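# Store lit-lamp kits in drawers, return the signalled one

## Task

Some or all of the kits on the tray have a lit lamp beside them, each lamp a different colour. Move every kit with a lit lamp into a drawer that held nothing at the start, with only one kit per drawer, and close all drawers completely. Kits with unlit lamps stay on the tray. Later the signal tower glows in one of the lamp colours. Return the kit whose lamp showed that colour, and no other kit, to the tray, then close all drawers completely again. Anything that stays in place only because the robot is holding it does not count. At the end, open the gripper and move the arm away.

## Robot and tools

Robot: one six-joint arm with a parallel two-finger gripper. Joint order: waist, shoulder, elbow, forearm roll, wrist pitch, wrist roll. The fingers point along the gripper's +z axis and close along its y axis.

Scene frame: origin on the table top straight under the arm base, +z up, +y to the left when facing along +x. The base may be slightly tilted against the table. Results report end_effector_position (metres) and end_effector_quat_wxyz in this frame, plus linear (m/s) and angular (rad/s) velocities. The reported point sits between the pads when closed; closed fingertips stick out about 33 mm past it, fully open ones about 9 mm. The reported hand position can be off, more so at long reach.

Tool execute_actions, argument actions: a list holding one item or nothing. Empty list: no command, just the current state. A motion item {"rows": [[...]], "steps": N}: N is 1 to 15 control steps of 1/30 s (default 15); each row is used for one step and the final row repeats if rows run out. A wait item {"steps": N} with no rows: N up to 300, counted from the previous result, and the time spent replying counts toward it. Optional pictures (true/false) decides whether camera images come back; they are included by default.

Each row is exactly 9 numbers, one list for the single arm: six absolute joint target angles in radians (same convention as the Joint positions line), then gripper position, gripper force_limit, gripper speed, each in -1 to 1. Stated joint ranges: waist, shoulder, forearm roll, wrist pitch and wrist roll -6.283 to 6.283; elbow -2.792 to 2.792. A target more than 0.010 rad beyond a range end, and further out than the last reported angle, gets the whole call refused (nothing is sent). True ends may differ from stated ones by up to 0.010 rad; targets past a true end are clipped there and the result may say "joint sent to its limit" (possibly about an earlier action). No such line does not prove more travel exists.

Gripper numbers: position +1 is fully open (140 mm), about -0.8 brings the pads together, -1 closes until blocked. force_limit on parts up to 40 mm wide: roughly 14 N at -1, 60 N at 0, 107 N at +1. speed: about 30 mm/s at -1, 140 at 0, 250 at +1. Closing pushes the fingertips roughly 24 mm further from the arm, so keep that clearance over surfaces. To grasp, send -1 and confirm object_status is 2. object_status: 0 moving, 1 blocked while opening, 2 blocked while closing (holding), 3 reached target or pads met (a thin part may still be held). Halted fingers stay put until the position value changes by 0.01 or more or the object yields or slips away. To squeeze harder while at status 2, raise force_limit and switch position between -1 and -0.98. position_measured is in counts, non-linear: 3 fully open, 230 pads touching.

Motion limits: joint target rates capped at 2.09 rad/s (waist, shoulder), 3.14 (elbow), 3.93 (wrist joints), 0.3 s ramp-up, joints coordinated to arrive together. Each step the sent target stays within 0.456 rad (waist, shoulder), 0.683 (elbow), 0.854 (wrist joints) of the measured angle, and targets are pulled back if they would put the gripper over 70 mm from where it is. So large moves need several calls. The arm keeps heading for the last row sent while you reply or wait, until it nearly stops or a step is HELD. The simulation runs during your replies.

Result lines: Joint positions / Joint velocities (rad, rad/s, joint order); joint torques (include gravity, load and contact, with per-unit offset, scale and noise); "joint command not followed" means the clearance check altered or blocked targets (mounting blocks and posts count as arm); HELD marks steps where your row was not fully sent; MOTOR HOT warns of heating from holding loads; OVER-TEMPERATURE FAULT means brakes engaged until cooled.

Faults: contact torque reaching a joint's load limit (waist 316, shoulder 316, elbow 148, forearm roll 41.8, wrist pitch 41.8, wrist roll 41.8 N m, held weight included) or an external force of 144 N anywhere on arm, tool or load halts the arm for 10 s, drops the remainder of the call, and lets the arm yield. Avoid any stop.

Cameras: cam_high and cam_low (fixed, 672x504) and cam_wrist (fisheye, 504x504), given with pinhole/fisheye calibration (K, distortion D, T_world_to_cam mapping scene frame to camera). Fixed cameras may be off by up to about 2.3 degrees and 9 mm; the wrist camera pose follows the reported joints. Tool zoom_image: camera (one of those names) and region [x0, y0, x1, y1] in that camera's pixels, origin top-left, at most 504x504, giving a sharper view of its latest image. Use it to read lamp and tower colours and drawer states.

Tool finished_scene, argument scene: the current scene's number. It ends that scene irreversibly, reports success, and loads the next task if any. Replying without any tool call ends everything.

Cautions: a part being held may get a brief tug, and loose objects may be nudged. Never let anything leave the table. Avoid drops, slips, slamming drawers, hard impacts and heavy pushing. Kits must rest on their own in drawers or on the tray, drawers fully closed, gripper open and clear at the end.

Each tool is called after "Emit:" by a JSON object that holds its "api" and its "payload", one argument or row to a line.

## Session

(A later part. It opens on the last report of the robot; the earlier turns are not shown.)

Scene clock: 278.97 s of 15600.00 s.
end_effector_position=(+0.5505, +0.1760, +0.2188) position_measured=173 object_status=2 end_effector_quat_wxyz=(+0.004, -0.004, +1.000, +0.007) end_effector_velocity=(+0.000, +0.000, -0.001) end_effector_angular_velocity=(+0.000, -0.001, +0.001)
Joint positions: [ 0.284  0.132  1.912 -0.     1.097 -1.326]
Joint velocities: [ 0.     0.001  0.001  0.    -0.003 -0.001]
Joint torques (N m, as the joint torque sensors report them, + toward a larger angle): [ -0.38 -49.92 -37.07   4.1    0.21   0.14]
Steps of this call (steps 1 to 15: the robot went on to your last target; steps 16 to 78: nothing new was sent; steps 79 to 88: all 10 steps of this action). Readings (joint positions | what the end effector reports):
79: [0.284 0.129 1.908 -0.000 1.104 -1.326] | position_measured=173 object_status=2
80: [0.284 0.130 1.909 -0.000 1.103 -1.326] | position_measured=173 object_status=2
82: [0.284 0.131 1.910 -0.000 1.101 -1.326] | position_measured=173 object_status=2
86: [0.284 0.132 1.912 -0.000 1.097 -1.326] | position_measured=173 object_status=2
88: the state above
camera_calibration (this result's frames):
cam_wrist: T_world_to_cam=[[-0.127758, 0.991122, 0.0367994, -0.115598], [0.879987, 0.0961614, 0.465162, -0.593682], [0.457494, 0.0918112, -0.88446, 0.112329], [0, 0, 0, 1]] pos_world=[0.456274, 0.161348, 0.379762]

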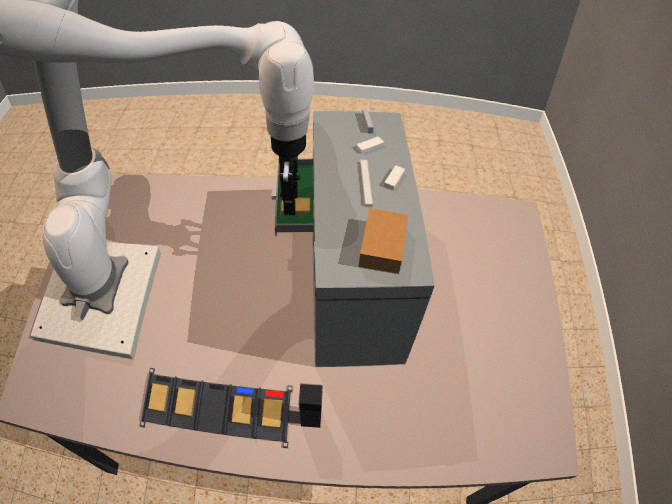

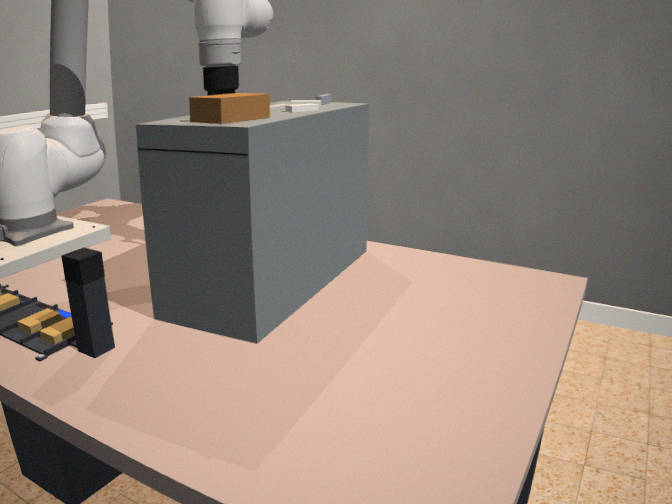

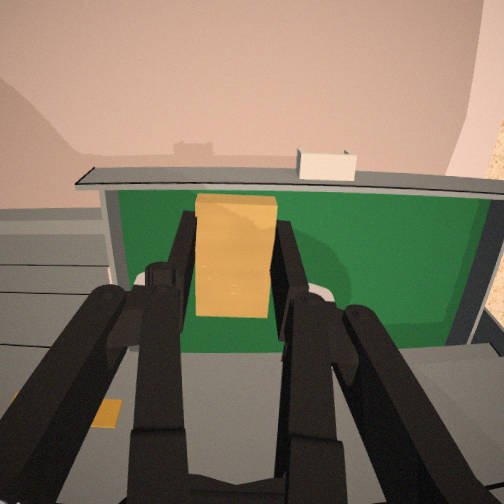

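Emit:
{"api": "execute_actions", "payload": {
  "actions": [
    {"rows":[[0.2836,0.1336,1.9148,0,1.0932,-1.326,-1,-0.2,-0.8],[0.2836,0.1336,1.9148,0,1.0932,-1.326,-1,-0.2,-0.8],[0.2836,0.1336,1.9148,0,1.0932,-1.326,-1,-0.2,-0.8],[0.2836,0.1336,1.9148,0,1.0932,-1.326,-1,-0.2,-0.8],[0.2836,0.135,1.9171,0,1.0895,-1.326,-1,-0.2,-0.8]],"steps":10}
  ],
  "pictures": false
}}

Scene clock: 283.10 s of 15600.00 s.
end_effector_position=(+0.5504, +0.1760, +0.2150) position_measured=173 object_status=2 end_effector_quat_wxyz=(+0.004, -0.004, +1.000, +0.008) end_effector_velocity=(+0.000, -0.001, -0.001) end_effector_angular_velocity=(-0.000, +0.000, -0.001)
Joint positions: [ 0.284  0.135  1.917  0.     1.09  -1.326]
Joint velocities: [-0.001  0.     0.001 -0.    -0.001 -0.   ]
Joint torques (N m, as the joint torque sensors report them, + toward a larger angle): [ -0.86 -46.09 -34.03   4.36  -0.38   0.12]
Steps of this call (steps 1 to 15: the robot went on to your last target; steps 16 to 90: nothing new was sent; then 0.80 s passed at rest; steps 91 to 100: all 10 steps of this action). Readings (joint positions | what the end effector reports):
91: [0.284 0.132 1.913 0.000 1.097 -1.326] | position_measured=173 object_status=2
92: [0.284 0.133 1.913 0.000 1.095 -1.326] | position_measured=173 object_status=2
94: [0.284 0.134 1.915 0.000 1.094 -1.326] | position_measured=173 object_status=2
98: [0.284 0.135 1.917 0.000 1.090 -1.326] | position_measured=173 object_status=2
100: the state above

Contact at .215. Release and lift.

Emit:
{"api": "execute_actions", "payload": {
  "actions": [
    {"rows":[[0.2836,0.1346,1.9164,0,1.0906,-1.326,-0.15,0,0],[0.2836,0.1346,1.9164,0,1.0906,-1.326,-0.15,0,0],[0.2836,0.1346,1.9164,0,1.0906,-1.326,-0.15,0,0],[0.2836,0.1346,1.9164,0,1.0906,-1.326,-0.15,0,0],[0.2836,0.1346,1.9164,0,1.0906,-1.326,-0.15,0,0],[0.2836,0.1346,1.9164,0,1.0906,-1.326,-0.15,0,0],[0.2836,0.1014,1.8602,0,1.18,-1.326,-0.15,0,0],[0.2836,0.1014,1.8602,0,1.18,-1.326,-0.15,0,0],[0.2836,0.1014,1.8602,0,1.18,-1.326,-0.15,0,0],[0.2836,0.1014,1.8602,0,1.18,-1.326,-0.15,0,0],[0.2836,0.04,1.76,0,1.34,-1.326,-0.15,0,0]],"steps":15}
  ],
  "pictures": false
}}

Emit:
{"api": "execute_actions", "payload": {
  "actions": [
    {"steps":10}
  ]
}}

Scene clock: 287.23 s of 15600.00 s.
end_effector_position=(+0.5456, +0.1733, +0.3222) position_measured=148 object_status=3 end_effector_quat_wxyz=(+0.005, -0.004, +1.000, +0.008) end_effector_velocity=(-0.069, -0.025, +0.493) end_effector_angular_velocity=(+0.003, -0.011, -0.001)
Joint positions: [ 0.284  0.06   1.793 -0.     1.286 -1.326]
Joint velocities: [-0.001 -0.342 -0.555  0.     0.885 -0.001]
Joint torques (N m, as the joint torque sensors report them, + toward a larger angle): [ -2.25 -32.29 -30.     3.36   0.07  -0.03]
Steps of this call (steps 1 to 15: the robot went on to your last target; steps 16 to 90: nothing new was sent; then 0.63 s passed at rest; steps 91 to 105: all 15 steps of this action). Readings (joint positions | what the end effector reports):
91: [0.284 0.135 1.917 0.000 1.089 -1.326] | position_measured=173 object_status=0
92: [0.284 0.135 1.917 -0.000 1.089 -1.326] | position_measured=173 object_status=0
94: [0.284 0.135 1.917 -0.000 1.090 -1.326] | position_measured=155 object_status=0
98: [0.284 0.132 1.912 -0.000 1.098 -1.326] | position_measured=148 object_status=0
105: the state above

Scene clock: 287.57 s of 15600.00 s.
end_effector_position=(+0.5403, +0.1716, +0.3516) position_measured=148 object_status=3 end_effector_quat_wxyz=(+0.005, -0.004, +1.000, +0.008) end_effector_velocity=(+0.001, +0.000, +0.001) end_effector_angular_velocity=(+0.001, -0.003, -0.000)
Joint positions: [ 0.284  0.04   1.76  -0.     1.34  -1.326]
Joint velocities: [-0.    -0.    -0.001  0.    -0.001 -0.   ]
Joint torques (N m, as the joint torque sensors report them, + toward a larger angle): [ -0.89 -45.05 -40.09   4.55   0.04   0.19]
Steps of this call (steps 1 to 10: the robot went on to your last target). Readings (joint positions | what the end effector reports):
1: [0.284 0.050 1.776 -0.000 1.313 -1.326] | position_measured=148 object_status=3
2: [0.284 0.043 1.765 -0.000 1.330 -1.326] | position_measured=148 object_status=3
4: [0.284 0.040 1.761 -0.000 1.339 -1.326] | position_measured=148 object_status=3
8: [0.284 0.040 1.760 -0.000 1.340 -1.326] | position_measured=148 object_status=3
10: the state above
camera_calibration (this result's frames):
cam_wrist: T_world_to_cam=[[-0.127813, 0.99111, 0.0369302, -0.117471], [0.879347, 0.0960217, 0.4664, -0.646128], [0.458707, 0.0920866, -0.883803, 0.233859], [0, 0, 0, 1]] pos_world=[0.445883, 0.156934, 0.512378]

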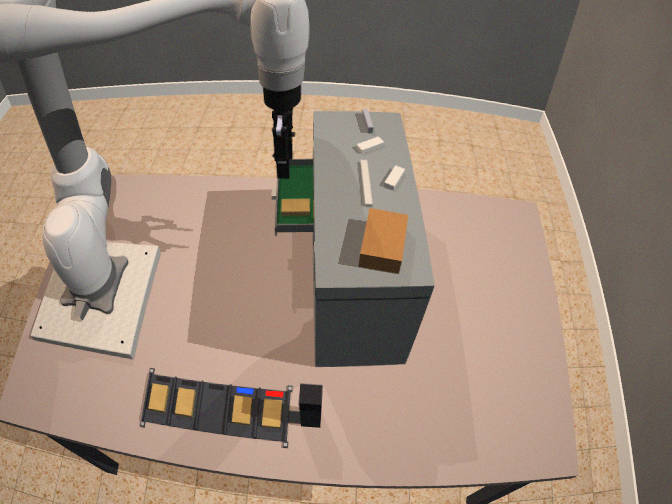

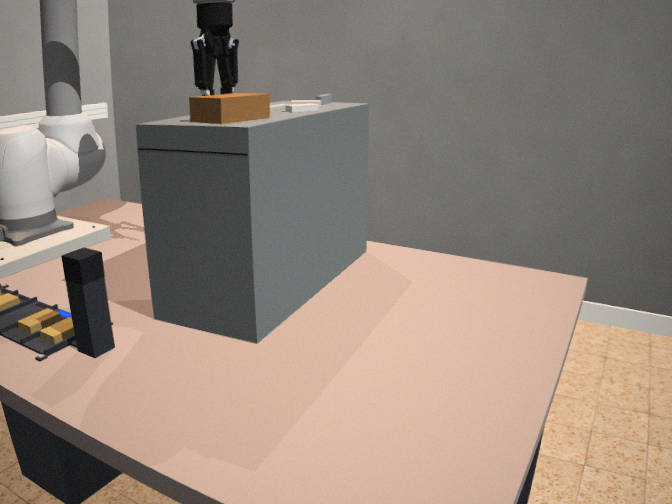

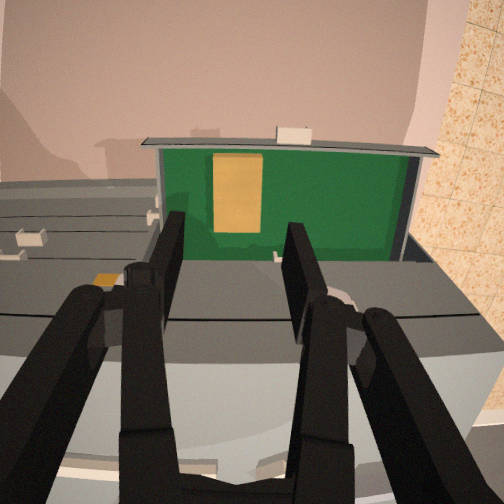

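Emit:
{"api": "execute_actions", "payload": {
  "actions": [
    {"rows":[[0.8,-0.4,2.4,0.6,-0.1,0.5,0.2,0,0]],"steps":15}
  ],
  "pictures": false
}}

Emit:
{"api": "execute_actions", "payload": {
  "actions": [
    {"steps":18}
  ],
  "pictures": false
}}

Emit:
{"api": "execute_actions", "payload": {
  "actions": [
    {"rows":[[0.92,-0.3,2.62,1.22,-0.87,1.01,0.2,0,0]],"steps":15}
  ],
  "pictures": false
}}

Emit:
{"api": "execute_actions", "payload": {
  "actions": [
    {"steps":10}
  ],
  "pictures": false
}}

Emit:
{"api": "execute_actions", "payload": {
  "actions": [
    {"rows":[[0.92,0.0,2.612,1.24,-0.89,1.01,0.2,0,0]],"steps":15}
  ],
  "pictures": false
}}

Emit:
{"api": "execute_actions", "payload": {
  "actions": [
    {"rows":[[0.92,0.0,2.612,1.24,-0.89,1.01,0.2,0,0],[0.92,0.0,2.612,1.24,-0.89,1.01,0.2,0,0],[0.92,0.0,2.612,1.24,-0.89,1.01,0.2,0,0],[0.92,0.0,2.612,1.24,-0.89,1.01,0.2,0,0],[0.92,0.0,2.612,1.24,-0.89,1.01,0.2,0,0],[0.875,0.019,2.592,1.204,-0.871,1.022,0.2,0,0]],"steps":15}
  ]
}}

Scene clock: 298.07 s of 15600.00 s.
end_effector_position=(+0.4399, +0.3606, +0.3326) position_measured=104 object_status=3 end_effector_quat_wxyz=(+0.098, +0.210, +0.943, +0.239) end_effector_velocity=(-0.169, +0.383, +0.066) end_effector_angular_velocity=(+1.725, -0.301, -1.697)
Joint positions: [ 0.536 -0.179  2.079  0.299  0.801 -0.787]
Joint velocities: [ 0.66  -0.554  0.805  0.749 -1.838  1.843]
Joint torques (N m, as the joint torque sensors report them, + toward a larger angle): [ -1.02 -28.75 -39.11   4.59  -1.19   0.49]
Steps of this call (steps 1 to 30: the robot went on to your last target; steps 31 to 90: nothing new was sent; then 7.00 s passed at rest; steps 91 to 105: all 15 steps of this action). Readings (joint positions | what the end effector reports):
91: [0.284 0.040 1.760 0.000 1.340 -1.326] | position_measured=148 object_status=0
92: [0.287 0.036 1.765 0.005 1.333 -1.319] | position_measured=146 object_status=0
94: [0.316 0.008 1.806 0.044 1.278 -1.264] | position_measured=130 object_status=0
98: [0.392 -0.060 1.904 0.136 1.135 -1.120] | position_measured=104 object_status=0
105: the state above

Scene clock: 298.67 s of 15600.00 s.
end_effector_position=(+0.4019, +0.4088, +0.4199) position_measured=104 object_status=3 end_effector_quat_wxyz=(-0.065, +0.672, +0.459, +0.577) end_effector_velocity=(+0.000, -0.001, +0.000) end_effector_angular_velocity=(+0.005, +0.003, -0.004)
Joint positions: [ 0.8 -0.4  2.4  0.6 -0.1  0.5]
Joint velocities: [-0.    -0.001  0.001  0.001 -0.002  0.006]
Joint torques (N m, as the joint torque sensors report them, + toward a larger angle): [ -1.62  -0.77 -41.13   3.43  -2.24   0.07]
Steps of this call (steps 1 to 18: the robot went on to your last target). Readings (joint positions | what the end effector reports):
1: [0.559 -0.199 2.107 0.325 0.735 -0.721] | position_measured=104 object_status=3
2: [0.583 -0.218 2.136 0.352 0.661 -0.647] | position_measured=104 object_status=3
4: [0.633 -0.260 2.196 0.409 0.490 -0.470] | position_measured=104 object_status=3
8: [0.725 -0.338 2.309 0.515 0.164 -0.012] | position_measured=104 object_status=3
18: the state above

Scene clock: 299.17 s of 15600.00 s.
end_effector_position=(+0.4399, +0.2632, +0.3426) position_measured=104 object_status=3 end_effector_quat_wxyz=(-0.110, +0.786, +0.021, +0.608) end_effector_velocity=(-0.014, -0.444, -0.199) end_effector_angular_velocity=(+0.856, +0.202, -1.484)
Joint positions: [ 0.899 -0.317  2.581  1.11  -0.733  0.919]
Joint velocities: [ 0.196  0.157  0.355  0.995 -1.237  0.819]
Joint torques (N m, as the joint torque sensors report them, + toward a larger angle): [ -1.01  -5.21 -35.85   0.64  -1.69   0.27]
Steps of this call (steps 1 to 15: all 15 steps of this action). Readings (joint positions | what the end effector reports):
1: [0.800 -0.400 2.400 0.600 -0.100 0.500] | position_measured=104 object_status=3
2: [0.801 -0.399 2.402 0.606 -0.108 0.505] | position_measured=104 object_status=3
4: [0.810 -0.390 2.418 0.651 -0.163 0.542] | position_measured=104 object_status=3
8: [0.847 -0.359 2.486 0.842 -0.401 0.699] | position_measured=104 object_status=3
15: the state above

Scene clock: 299.50 s of 15600.00 s.
end_effector_position=(+0.4350, +0.2112, +0.3211) position_measured=104 object_status=3 end_effector_quat_wxyz=(-0.093, +0.784, -0.072, +0.610) end_effector_velocity=(-0.000, -0.001, -0.001) end_effector_angular_velocity=(-0.000, +0.000, -0.003)
Joint positions: [ 0.92 -0.3   2.62  1.22 -0.87  1.01]
Joint velocities: [-0.     0.001  0.001  0.001 -0.002  0.001]
Joint torques (N m, as the joint torque sensors report them, + toward a larger angle): [ -1.37  -4.9  -36.07  -0.17  -1.72   0.03]
Steps of this call (steps 1 to 10: the robot went on to your last target). Readings (joint positions | what the end effector reports):
1: [0.905 -0.312 2.593 1.143 -0.775 0.947] | position_measured=104 object_status=3
2: [0.911 -0.307 2.604 1.174 -0.813 0.972] | position_measured=104 object_status=3
4: [0.919 -0.301 2.618 1.213 -0.861 1.004] | position_measured=104 object_status=3
8: [0.920 -0.300 2.620 1.220 -0.870 1.010] | position_measured=104 object_status=3
10: the state above

Scene clock: 300.00 s of 15600.00 s.
end_effector_position=(+0.4517, +0.2235, +0.1914) position_measured=104 object_status=3 end_effector_quat_wxyz=(+0.009, +0.839, -0.022, +0.544) end_effector_velocity=(+0.001, +0.001, -0.003) end_effector_angular_velocity=(-0.005, +0.003, -0.002)
Joint positions: [ 0.92  -0.001  2.612  1.24  -0.89   1.01 ]
Joint velocities: [-0.     0.01  -0.003  0.    -0.002  0.001]
Joint torques (N m, as the joint torque sensors report them, + toward a larger angle): [  2.   -42.82 -28.21  -0.28  -2.18  -0.01]
Steps of this call (steps 1 to 15: all 15 steps of this action). Readings (joint positions | what the end effector reports):
1: [0.920 -0.300 2.620 1.220 -0.870 1.010] | position_measured=104 object_status=3
2: [0.920 -0.296 2.620 1.220 -0.870 1.010] | position_measured=104 object_status=3
4: [0.920 -0.267 2.619 1.222 -0.872 1.010] | position_measured=104 object_status=3
8: [0.920 -0.138 2.616 1.231 -0.881 1.010] | position_measured=104 object_status=3
15: the state above

Scene clock: 300.50 s of 15600.00 s.
end_effector_position=(+0.4703, +0.2233, +0.1911) position_measured=104 object_status=3 end_effector_quat_wxyz=(+0.010, +0.839, -0.028, +0.543) end_effector_velocity=(+0.000, +0.000, +0.000) end_effector_angular_velocity=(+0.002, +0.000, -0.000)
Joint positions: [ 0.875  0.019  2.592  1.204 -0.871  1.022]
Joint velocities: [-0.001 -0.001 -0.001 -0.001  0.002  0.001]
Joint torques (N m, as the joint torque sensors report them, + toward a larger angle): [ -0.48 -27.73 -26.99  -0.1   -2.08   0.19]
Steps of this call (steps 1 to 15: all 15 steps of this action). Readings (joint positions | what the end effector reports):
1: [0.920 -0.000 2.612 1.240 -0.890 1.010] | position_measured=104 object_status=3
2: [0.920 -0.000 2.612 1.240 -0.890 1.010] | position_measured=104 object_status=3
4: [0.920 -0.000 2.612 1.240 -0.890 1.010] | position_measured=104 object_status=3
8: [0.906 0.006 2.606 1.228 -0.884 1.014] | position_measured=104 object_status=3
15: the state above
camera_calibration (this result's frames):
cam_wrist: T_world_to_cam=[[-0.0292619, -0.994096, 0.104483, 0.212361], [-0.783299, -0.0421299, -0.620215, 0.505764], [0.620955, -0.0999902, -0.777442, 0.0657003], [0, 0, 0, 1]] pos_world=[0.361582, 0.238984, 0.342573]

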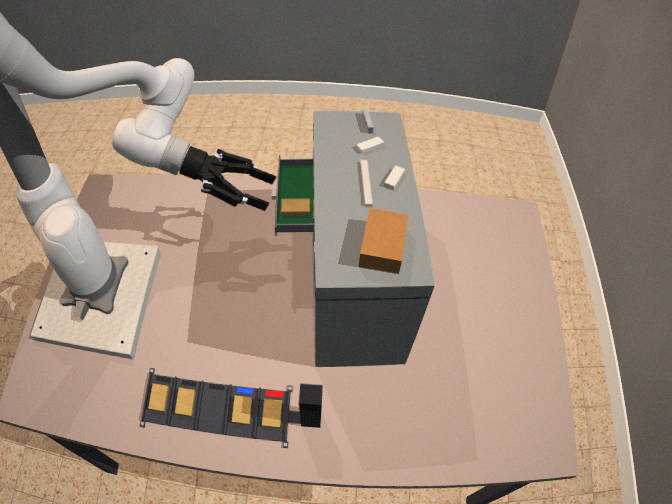

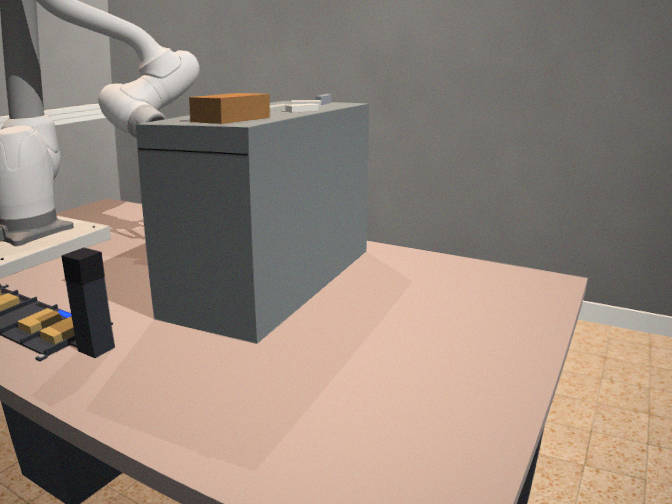

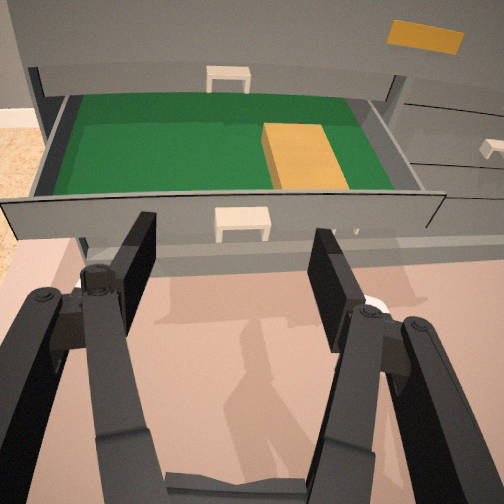

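Emit:
{"api": "execute_actions", "payload": {
  "actions": [
    {"rows":[[0.85,0.032,2.579,1.178,-0.858,1.028,0.2,0,0],[0.825,0.045,2.566,1.152,-0.845,1.035,0.2,0,0],[0.80,0.058,2.553,1.126,-0.832,1.041,0.2,0,0],[0.766,0.075,2.533,1.089,-0.813,1.049,0.2,0,0],[0.732,0.092,2.512,1.052,-0.793,1.058,0.2,0,0],[0.698,0.109,2.492,1.015,-0.774,1.066,0.2,0,0],[0.698,0.109,2.492,1.015,-0.774,1.066,0.2,0,0],[0.683,0.119,2.48,0.998,-0.765,1.07,0.2,0,0],[0.683,0.119,2.48,0.998,-0.765,1.07,0.2,0,0],[0.669,0.129,2.467,0.981,-0.757,1.075,0.2,0,0]],"steps":15}
  ]
}}

Scene clock: 305.50 s of 15600.00 s.
end_effector_position=(+0.5759, +0.2331, +0.1892) position_measured=104 object_status=3 end_effector_quat_wxyz=(+0.005, +0.841, -0.022, +0.540) end_effector_velocity=(+0.003, +0.001, -0.001) end_effector_angular_velocity=(-0.001, +0.001, +0.005)
Joint positions: [ 0.669  0.129  2.467  0.981 -0.757  1.075]
Joint velocities: [-0.006  0.004 -0.003 -0.012  0.005  0.003]
Joint torques (N m, as the joint torque sensors report them, + toward a larger angle): [  0.86 -40.06 -25.77   0.06  -2.26  -0.02]
Steps of this call (steps 1 to 15: the robot went on to your last target; steps 16 to 90: nothing new was sent; then 1.50 s passed at rest; steps 91 to 105: all 15 steps of this action). Readings (joint positions | what the end effector reports):
91: [0.875 0.019 2.592 1.204 -0.871 1.022] | position_measured=104 object_status=3
92: [0.871 0.021 2.590 1.200 -0.869 1.023] | position_measured=104 object_status=3
94: [0.844 0.035 2.576 1.171 -0.855 1.030] | position_measured=104 object_status=3
98: [0.748 0.084 2.521 1.069 -0.802 1.054] | position_measured=104 object_status=3
105: the state above
camera_calibration (this result's frames):
cam_wrist: T_world_to_cam=[[-0.0137163, -0.994688, 0.102019, 0.217054], [-0.786786, -0.0522283, -0.615013, 0.591086], [0.617074, -0.0887024, -0.78189, 0.0000517241], [0, 0, 0, 1]] pos_world=[0.468003, 0.246777, 0.341422]

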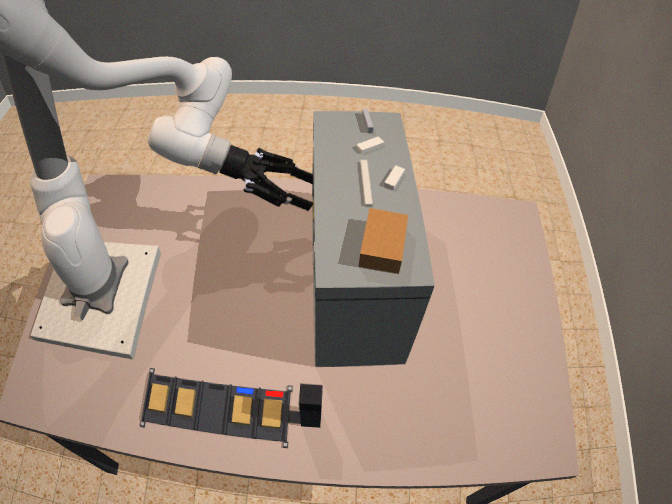

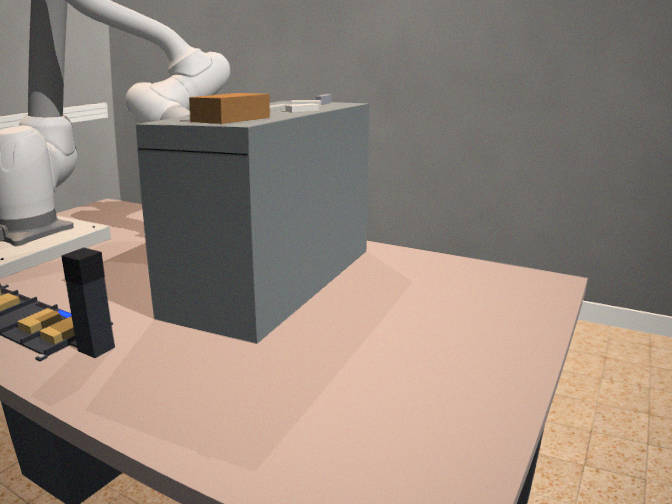

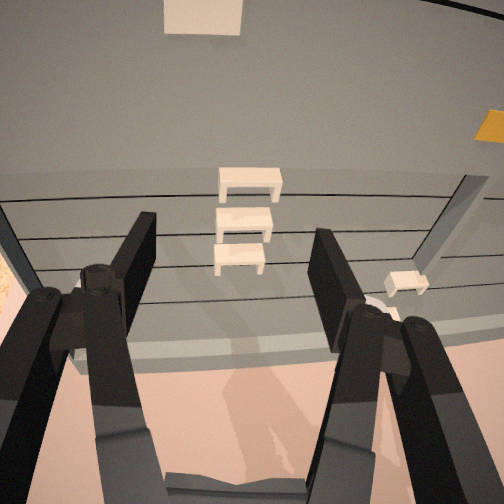

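Emit:
{"api": "execute_actions", "payload": {
  "actions": [
    {"rows":[[0.661,0.134,2.461,0.973,-0.753,1.077,0.2,0,0],[0.661,0.134,2.461,0.973,-0.753,1.077,0.2,0,0],[0.661,0.134,2.461,0.973,-0.753,1.077,0.2,0,0],[0.661,0.134,2.461,0.973,-0.753,1.077,0.2,0,0],[0.661,0.134,2.461,0.973,-0.753,1.077,0.2,0,0],[0.661,0.134,2.461,0.973,-0.753,1.077,0.2,0,0]],"steps":6}
  ]
}}

Emit:
{"api": "execute_actions", "payload": {
  "actions": [
    {"rows":[[0.698,0.109,2.492,1.015,-0.774,1.066,0.2,0,0]],"steps":12}
  ]
}}

Scene clock: 311.33 s of 15600.00 s.
end_effector_position=(+0.5808, +0.2331, +0.1890) position_measured=104 object_status=3 end_effector_quat_wxyz=(+0.005, +0.841, -0.022, +0.540) end_effector_velocity=(+0.001, +0.001, -0.000) end_effector_angular_velocity=(+0.001, +0.001, +0.001)
Joint positions: [ 0.661  0.134  2.461  0.973 -0.753  1.077]
Joint velocities: [-0.002  0.002 -0.002 -0.002  0.002  0.001]
Joint torques (N m, as the joint torque sensors report them, + toward a larger angle): [ -9.33 -35.99 -32.78   2.32  -4.11   0.39]
Steps of this call (steps 1 to 15: the robot went on to your last target; steps 16 to 90: nothing new was sent; then 2.63 s passed at rest; steps 91 to 96: all 6 steps of this action). Readings (joint positions | what the end effector reports):
91: [0.669 0.129 2.467 0.981 -0.757 1.075] | position_measured=104 object_status=3
92: [0.666 0.131 2.465 0.978 -0.756 1.076] | position_measured=104 object_status=3
94: [0.662 0.134 2.462 0.974 -0.753 1.077] | position_measured=104 object_status=3
96: the state above
camera_calibration (this result's frames):
cam_wrist: T_world_to_cam=[[-0.0136476, -0.994683, 0.102073, 0.217033], [-0.786911, -0.0522979, -0.614846, 0.594915], [0.616915, -0.0887137, -0.782014, -0.00300227], [0, 0, 0, 1]] pos_world=[0.472959, 0.246725, 0.34128]

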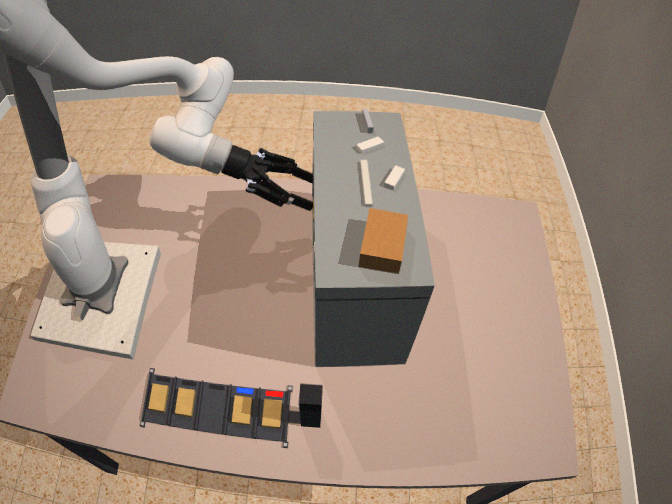

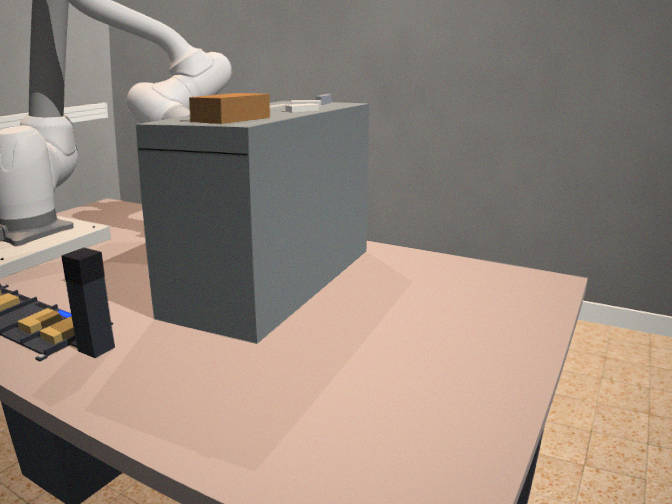

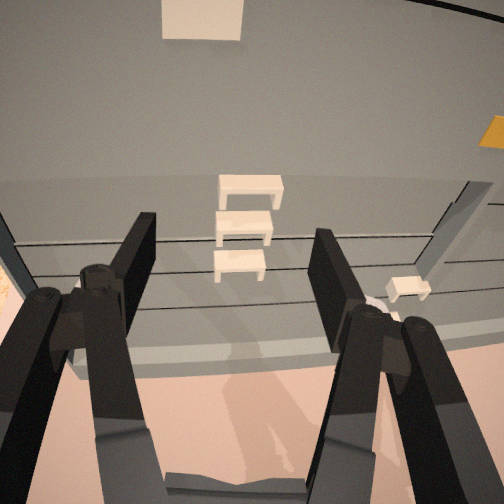

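Scene clock: 311.73 s of 15600.00 s.
end_effector_position=(+0.5572, +0.2307, +0.1890) position_measured=104 object_status=3 end_effector_quat_wxyz=(+0.006, +0.841, -0.023, +0.540) end_effector_velocity=(-0.000, -0.000, -0.000) end_effector_angular_velocity=(-0.001, -0.000, -0.000)
Joint positions: [ 0.698  0.109  2.492  1.015 -0.774  1.066]
Joint velocities: [ 0.    -0.     0.001  0.    -0.001 -0.   ]
Joint torques (N m, as the joint torque sensors report them, + toward a larger angle): [ -0.61 -37.56 -26.83   0.36  -1.9    0.13]
Steps of this call (steps 1 to 12: all 12 steps of this action). Readings (joint positions | what the end effector reports):
1: [0.661 0.134 2.461 0.973 -0.753 1.077] | position_measured=104 object_status=3
2: [0.664 0.132 2.463 0.976 -0.754 1.076] | position_measured=104 object_status=3
4: [0.686 0.117 2.482 1.002 -0.767 1.070] | position_measured=104 object_status=3
8: [0.698 0.109 2.492 1.015 -0.774 1.066] | position_measured=104 object_status=3
12: the state above
camera_calibration (this result's frames):
cam_wrist: T_world_to_cam=[[-0.017304, -0.994498, 0.10332, 0.216115], [-0.787158, -0.0501668, -0.614708, 0.57582], [0.616509, -0.0919662, -0.781959, 0.0122565], [0, 0, 0, 1]] pos_world=[0.449445, 0.24494, 0.341216]

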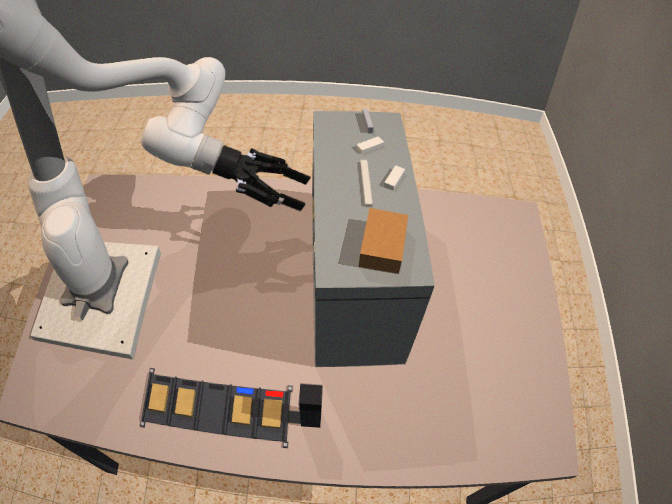

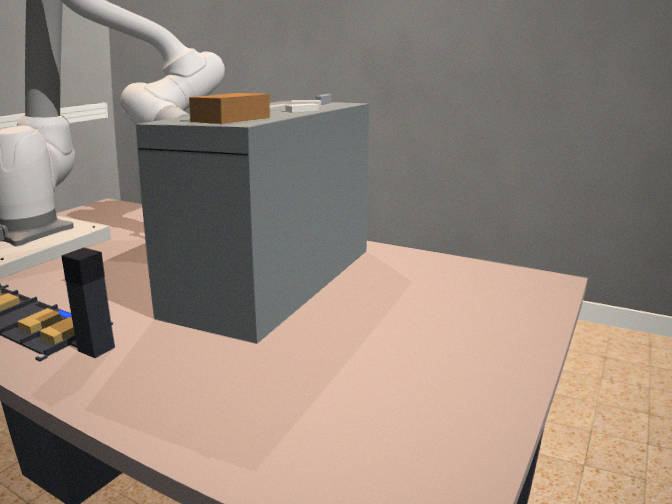

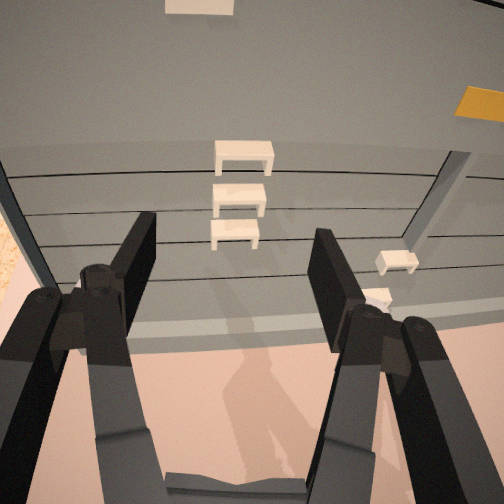

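Emit:
{"api": "execute_actions", "payload": {
  "actions": [
    {"rows":[[0.696,0.169,2.514,0.942,-0.822,1.164,0.0,0,0],[0.696,0.169,2.514,0.942,-0.822,1.164,0.0,0,0],[0.696,0.169,2.514,0.942,-0.822,1.164,0.0,0,0],[0.696,0.169,2.514,0.942,-0.822,1.164,0.0,0,0],[0.696,0.169,2.514,0.942,-0.822,1.164,0.0,0,0],[0.696,0.169,2.514,0.942,-0.822,1.164,0.0,0,0],[0.696,0.169,2.514,0.942,-0.822,1.164,0.0,0,0],[0.696,0.169,2.514,0.942,-0.822,1.164,0.0,0,0],[0.67,0.184,2.495,0.915,-0.808,1.171,0.0,0,0]],"steps":15}
  ]
}}

Scene clock: 319.63 s of 15600.00 s.
end_effector_position=(+0.5706, +0.2293, +0.1619) position_measured=129 object_status=3 end_effector_quat_wxyz=(+0.005, +0.841, -0.023, +0.541) end_effector_velocity=(+0.001, +0.001, -0.001) end_effector_angular_velocity=(+0.001, +0.002, +0.003)
Joint positions: [ 0.67   0.184  2.495  0.915 -0.808  1.171]
Joint velocities: [-0.002  0.001 -0.001 -0.005  0.004  0.002]
Joint torques (N m, as the joint torque sensors report them, + toward a larger angle): [ -1.68 -42.27 -24.67   0.43  -2.02   0.41]
Steps of this call (steps 1 to 15: the robot went on to your last target; steps 16 to 90: nothing new was sent; then 4.40 s passed at rest; steps 91 to 105: all 15 steps of this action). Readings (joint positions | what the end effector reports):
91: [0.698 0.109 2.492 1.015 -0.774 1.066] | position_measured=104 object_status=0
92: [0.698 0.113 2.493 1.011 -0.777 1.072] | position_measured=106 object_status=0
94: [0.697 0.141 2.504 0.976 -0.800 1.119] | position_measured=122 object_status=0
98: [0.696 0.169 2.514 0.942 -0.822 1.164] | position_measured=129 object_status=0
105: the state above
camera_calibration (this result's frames):
cam_wrist: T_world_to_cam=[[-0.0155972, -0.994711, 0.101522, 0.217079], [-0.785802, -0.0505903, -0.616406, 0.569251], [0.618282, -0.0893907, -0.780856, -0.0190959], [0, 0, 0, 1]] pos_world=[0.462511, 0.243022, 0.31394]

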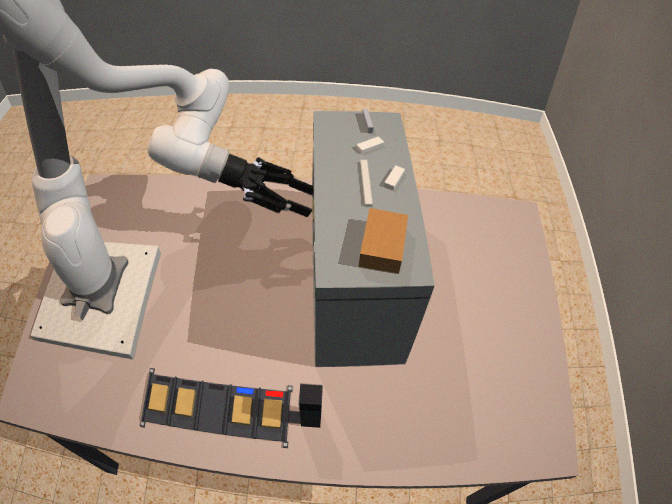

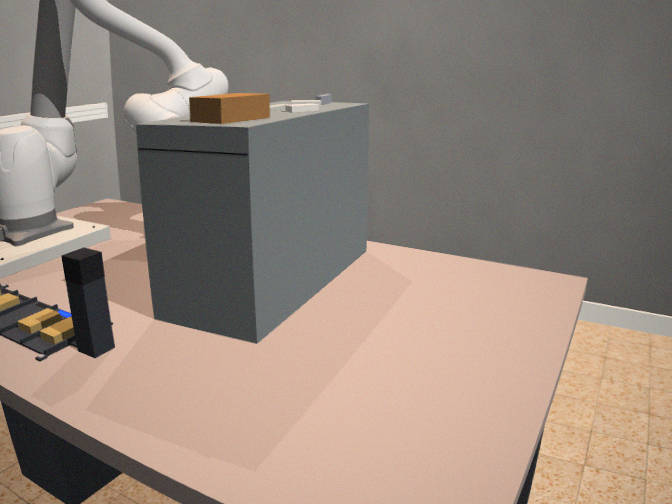

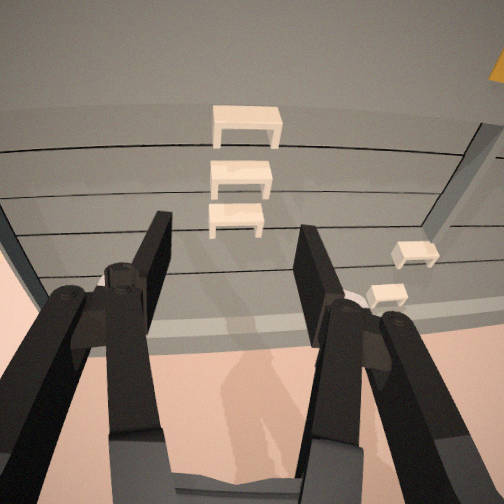

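Emit:
{"api": "execute_actions", "payload": {
  "actions": [
    {"rows":[[0.664,0.188,2.491,0.909,-0.805,1.173,0,-0.6,0],[0.664,0.188,2.491,0.909,-0.805,1.173,0,-0.6,0],[0.664,0.188,2.491,0.909,-0.805,1.173,0,-0.6,0],[0.664,0.188,2.491,0.909,-0.805,1.173,-1,-0.6,0]],"steps":15}
  ]
}}

Scene clock: 322.07 s of 15600.00 s.
end_effector_position=(+0.5740, +0.2291, +0.1611) position_measured=190 object_status=0 end_effector_quat_wxyz=(+0.005, +0.841, -0.023, +0.540) end_effector_velocity=(+0.000, -0.000, -0.000) end_effector_angular_velocity=(-0.001, -0.000, -0.001)
Joint positions: [ 0.664  0.188  2.491  0.909 -0.805  1.173]
Joint velocities: [-0.001  0.001 -0.    -0.    -0.    -0.   ]
Joint torques (N m, as the joint torque sensors report them, + toward a larger angle): [ -6.75 -41.01 -22.28   2.64  -3.13   0.36]
Steps of this call (steps 1 to 15: the robot went on to your last target; steps 16 to 58: nothing new was sent; steps 59 to 73: all 15 steps of this action). Readings (joint positions | what the end effector reports):
59: [0.670 0.184 2.495 0.915 -0.808 1.171] | position_measured=129 object_status=3
60: [0.668 0.185 2.494 0.913 -0.807 1.172] | position_measured=129 object_status=3
62: [0.665 0.188 2.491 0.910 -0.805 1.173] | position_measured=129 object_status=0
66: [0.664 0.188 2.491 0.909 -0.805 1.173] | position_measured=154 object_status=0
73: the state above
camera_calibration (this result's frames):
cam_wrist: T_world_to_cam=[[-0.0156233, -0.994739, 0.101242, 0.217147], [-0.786469, -0.0502995, -0.615578, 0.571646], [0.617432, -0.0892409, -0.781546, -0.0212364], [0, 0, 0, 1]] pos_world=[0.466087, 0.242863, 0.313311]

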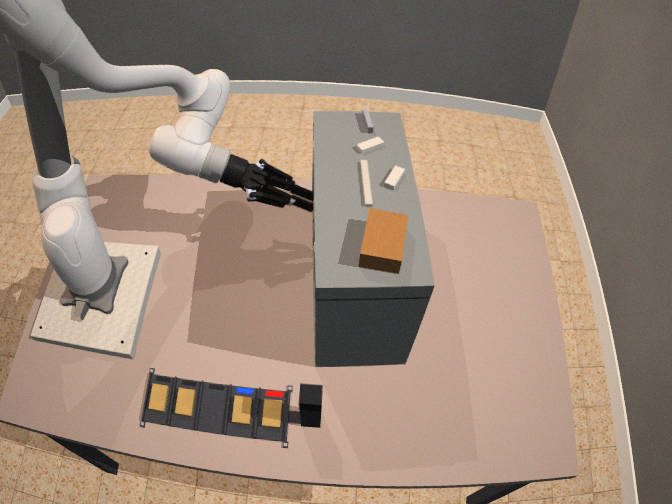

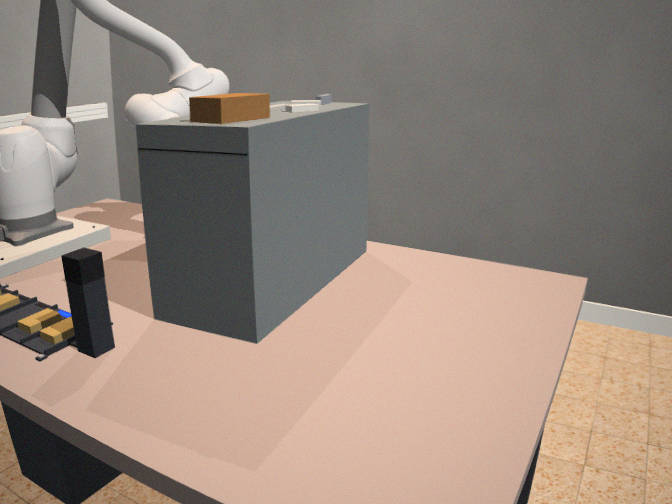

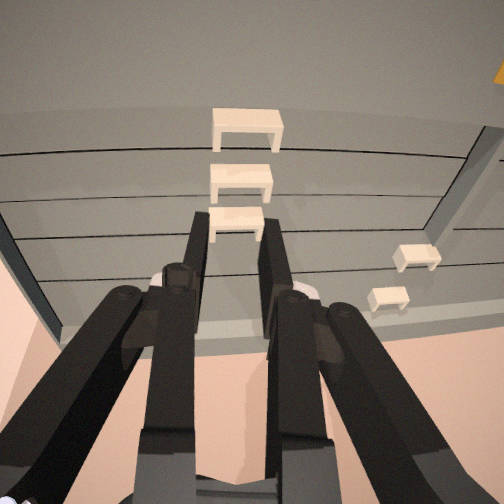

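Emit:
{"api": "execute_actions", "payload": {
  "actions": [
    {"rows":[[0.668,0.185,2.494,0.914,-0.808,1.172,-1,-0.6,0],[0.672,0.182,2.497,0.918,-0.81,1.171,-1,-0.6,0],[0.677,0.179,2.501,0.923,-0.812,1.169,-1,-0.6,0],[0.683,0.175,2.505,0.93,-0.816,1.167,-1,-0.6,0],[0.688,0.172,2.51,0.936,-0.819,1.166,-1,-0.6,0],[0.694,0.168,2.514,0.942,-0.822,1.164,-1,-0.6,0],[0.708,0.162,2.523,0.956,-0.829,1.162,-1,-0.6,0],[0.722,0.156,2.531,0.971,-0.835,1.161,-1,-0.6,0],[0.736,0.15,2.54,0.985,-0.842,1.159,-1,-0.6,0]],"steps":14}
  ]
}}

Scene clock: 327.97 s of 15600.00 s.
end_effector_position=(+0.5344, +0.2279, +0.1631) position_measured=190 object_status=2 end_effector_quat_wxyz=(+0.007, +0.840, -0.025, +0.542) end_effector_velocity=(-0.002, +0.003, +0.001) end_effector_angular_velocity=(+0.002, -0.001, +0.002)
Joint positions: [ 0.735  0.15   2.54   0.985 -0.842  1.159]
Joint velocities: [ 0.009 -0.001  0.     0.007 -0.002 -0.001]
Joint torques (N m, as the joint torque sensors report them, + toward a larger angle): [ 29.46 -53.24 -54.97 -15.73  -0.85  -0.4 ]
Steps of this call (steps 1 to 15: the robot went on to your last target; steps 16 to 90: nothing new was sent; then 2.43 s passed at rest; steps 91 to 104: all 14 steps of this action). Readings (joint positions | what the end effector reports):
91: [0.664 0.188 2.491 0.909 -0.805 1.173] | position_measured=190 object_status=2
92: [0.665 0.187 2.492 0.911 -0.806 1.173] | position_measured=190 object_status=2
94: [0.672 0.182 2.497 0.918 -0.809 1.171] | position_measured=190 object_status=2
98: [0.694 0.169 2.514 0.943 -0.822 1.165] | position_measured=190 object_status=2
104: the state above
camera_calibration (this result's frames):
cam_wrist: T_world_to_cam=[[-0.0204871, -0.994563, 0.1021, 0.217501], [-0.784547, -0.0473085, -0.618262, 0.540338], [0.619731, -0.0927683, -0.779312, 0.00383337], [0, 0, 0, 1]] pos_world=[0.426001, 0.242237, 0.314851]

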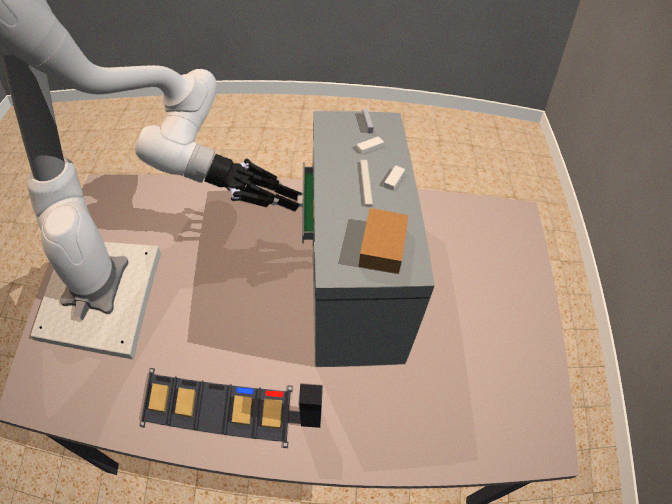

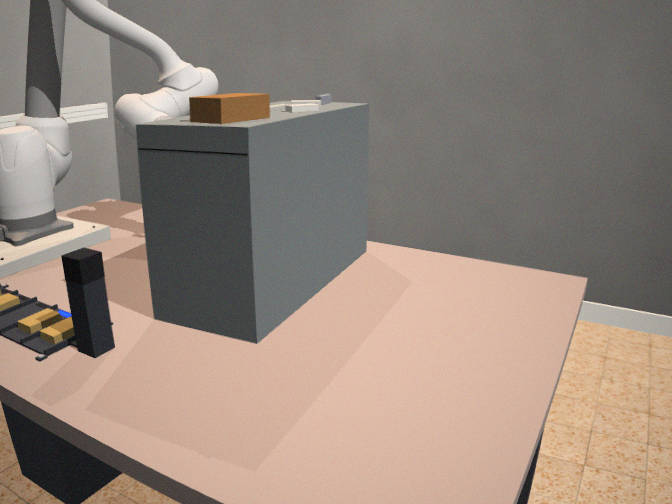

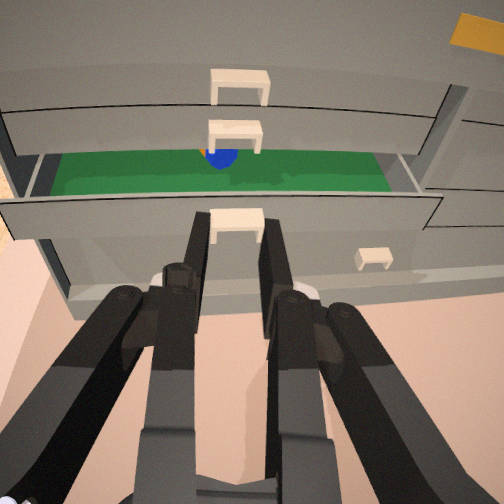

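Emit:
{"api": "execute_actions", "payload": {
  "actions": [
    {"rows":[[0.733,0.15,2.54,0.985,-0.842,1.159,0.2,0,0],[0.733,0.15,2.54,0.985,-0.842,1.159,0.2,0,0],[0.733,0.15,2.54,0.985,-0.842,1.159,0.2,0,0],[0.733,0.15,2.54,0.985,-0.842,1.159,0.2,0,0],[0.722,0.156,2.531,0.971,-0.835,1.161,0.2,0,0],[0.708,0.162,2.523,0.956,-0.829,1.162,0.2,0,0],[0.694,0.168,2.514,0.942,-0.822,1.164,0.2,0,0],[0.683,0.175,2.505,0.93,-0.816,1.167,0.2,0,0],[0.672,0.182,2.497,0.918,-0.81,1.171,0.2,0,0],[0.664,0.188,2.491,0.909,-0.805,1.173,0.2,0,0],[0.658,0.192,2.487,0.903,-0.802,1.175,0.2,0,0],[0.653,0.195,2.483,0.897,-0.799,1.177,0.2,0,0]],"steps":15}
  ],
  "pictures": false
}}

Emit:
{"api": "execute_actions", "payload": {
  "actions": [
    {"rows":[[0.694,0.168,2.514,0.942,-0.822,1.164,0.2,0,0]],"steps":12}
  ]
}}

Scene clock: 334.13 s of 15600.00 s.
end_effector_position=(+0.5798, +0.2290, +0.1602) position_measured=104 object_status=0 end_effector_quat_wxyz=(+0.005, +0.841, -0.023, +0.540) end_effector_velocity=(+0.016, -0.001, -0.002) end_effector_angular_velocity=(+0.001, +0.003, +0.004)
Joint positions: [ 0.654  0.194  2.484  0.898 -0.8    1.177]
Joint velocities: [-0.032  0.015 -0.018 -0.038  0.017  0.011]
Joint torques (N m, as the joint torque sensors report them, + toward a larger angle): [  0.51 -47.81 -23.36   0.88  -2.28   0.21]
Steps of this call (steps 1 to 15: the robot went on to your last target; steps 16 to 90: nothing new was sent; then 2.67 s passed at rest; steps 91 to 105: all 15 steps of this action). Readings (joint positions | what the end effector reports):
91: [0.736 0.150 2.540 0.985 -0.842 1.159] | position_measured=190 object_status=0
92: [0.735 0.150 2.540 0.984 -0.842 1.159] | position_measured=190 object_status=0
94: [0.734 0.150 2.539 0.983 -0.842 1.159] | position_measured=172 object_status=0
98: [0.713 0.160 2.526 0.961 -0.831 1.161] | position_measured=142 object_status=0
105: the state above

Scene clock: 334.53 s of 15600.00 s.
end_effector_position=(+0.5563, +0.2279, +0.1636) position_measured=104 object_status=3 end_effector_quat_wxyz=(+0.006, +0.840, -0.024, +0.542) end_effector_velocity=(-0.001, +0.001, +0.001) end_effector_angular_velocity=(+0.000, -0.003, +0.001)
Joint positions: [ 0.694  0.168  2.514  0.942 -0.822  1.164]
Joint velocities: [ 0.002 -0.002  0.001  0.    -0.002  0.   ]
Joint torques (N m, as the joint torque sensors report them, + toward a larger angle): [ -2.48 -40.96 -24.29   0.57  -2.09   0.04]
Steps of this call (steps 1 to 12: all 12 steps of this action). Readings (joint positions | what the end effector reports):
1: [0.653 0.195 2.483 0.897 -0.799 1.177] | position_measured=104 object_status=0
2: [0.656 0.193 2.485 0.900 -0.800 1.176] | position_measured=104 object_status=0
4: [0.679 0.177 2.503 0.926 -0.814 1.169] | position_measured=104 object_status=3
8: [0.694 0.168 2.514 0.942 -0.822 1.164] | position_measured=104 object_status=3
12: the state above
camera_calibration (this result's frames):
cam_wrist: T_world_to_cam=[[-0.0181666, -0.994524, 0.102917, 0.216437], [-0.784223, -0.0496785, -0.618488, 0.558237], [0.620214, -0.0919459, -0.779026, -0.00983051], [0, 0, 0, 1]] pos_world=[0.447811, 0.24208, 0.315329]

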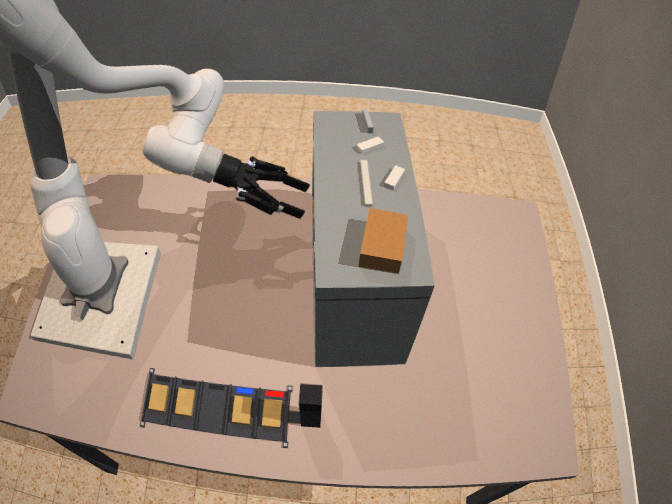

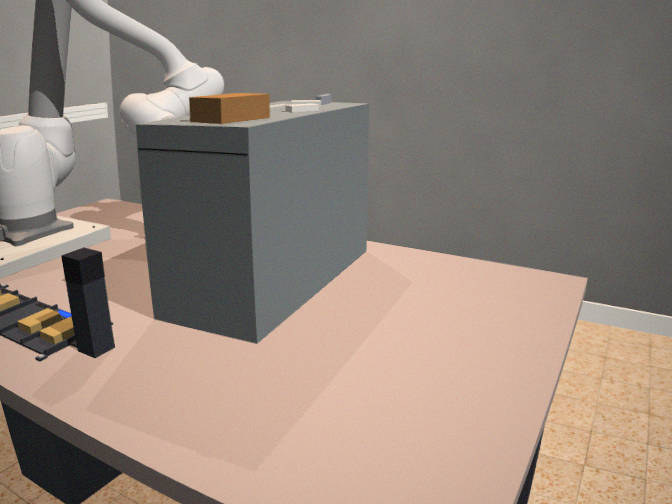

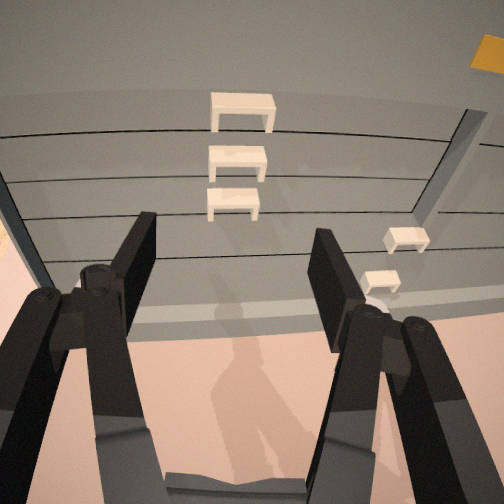

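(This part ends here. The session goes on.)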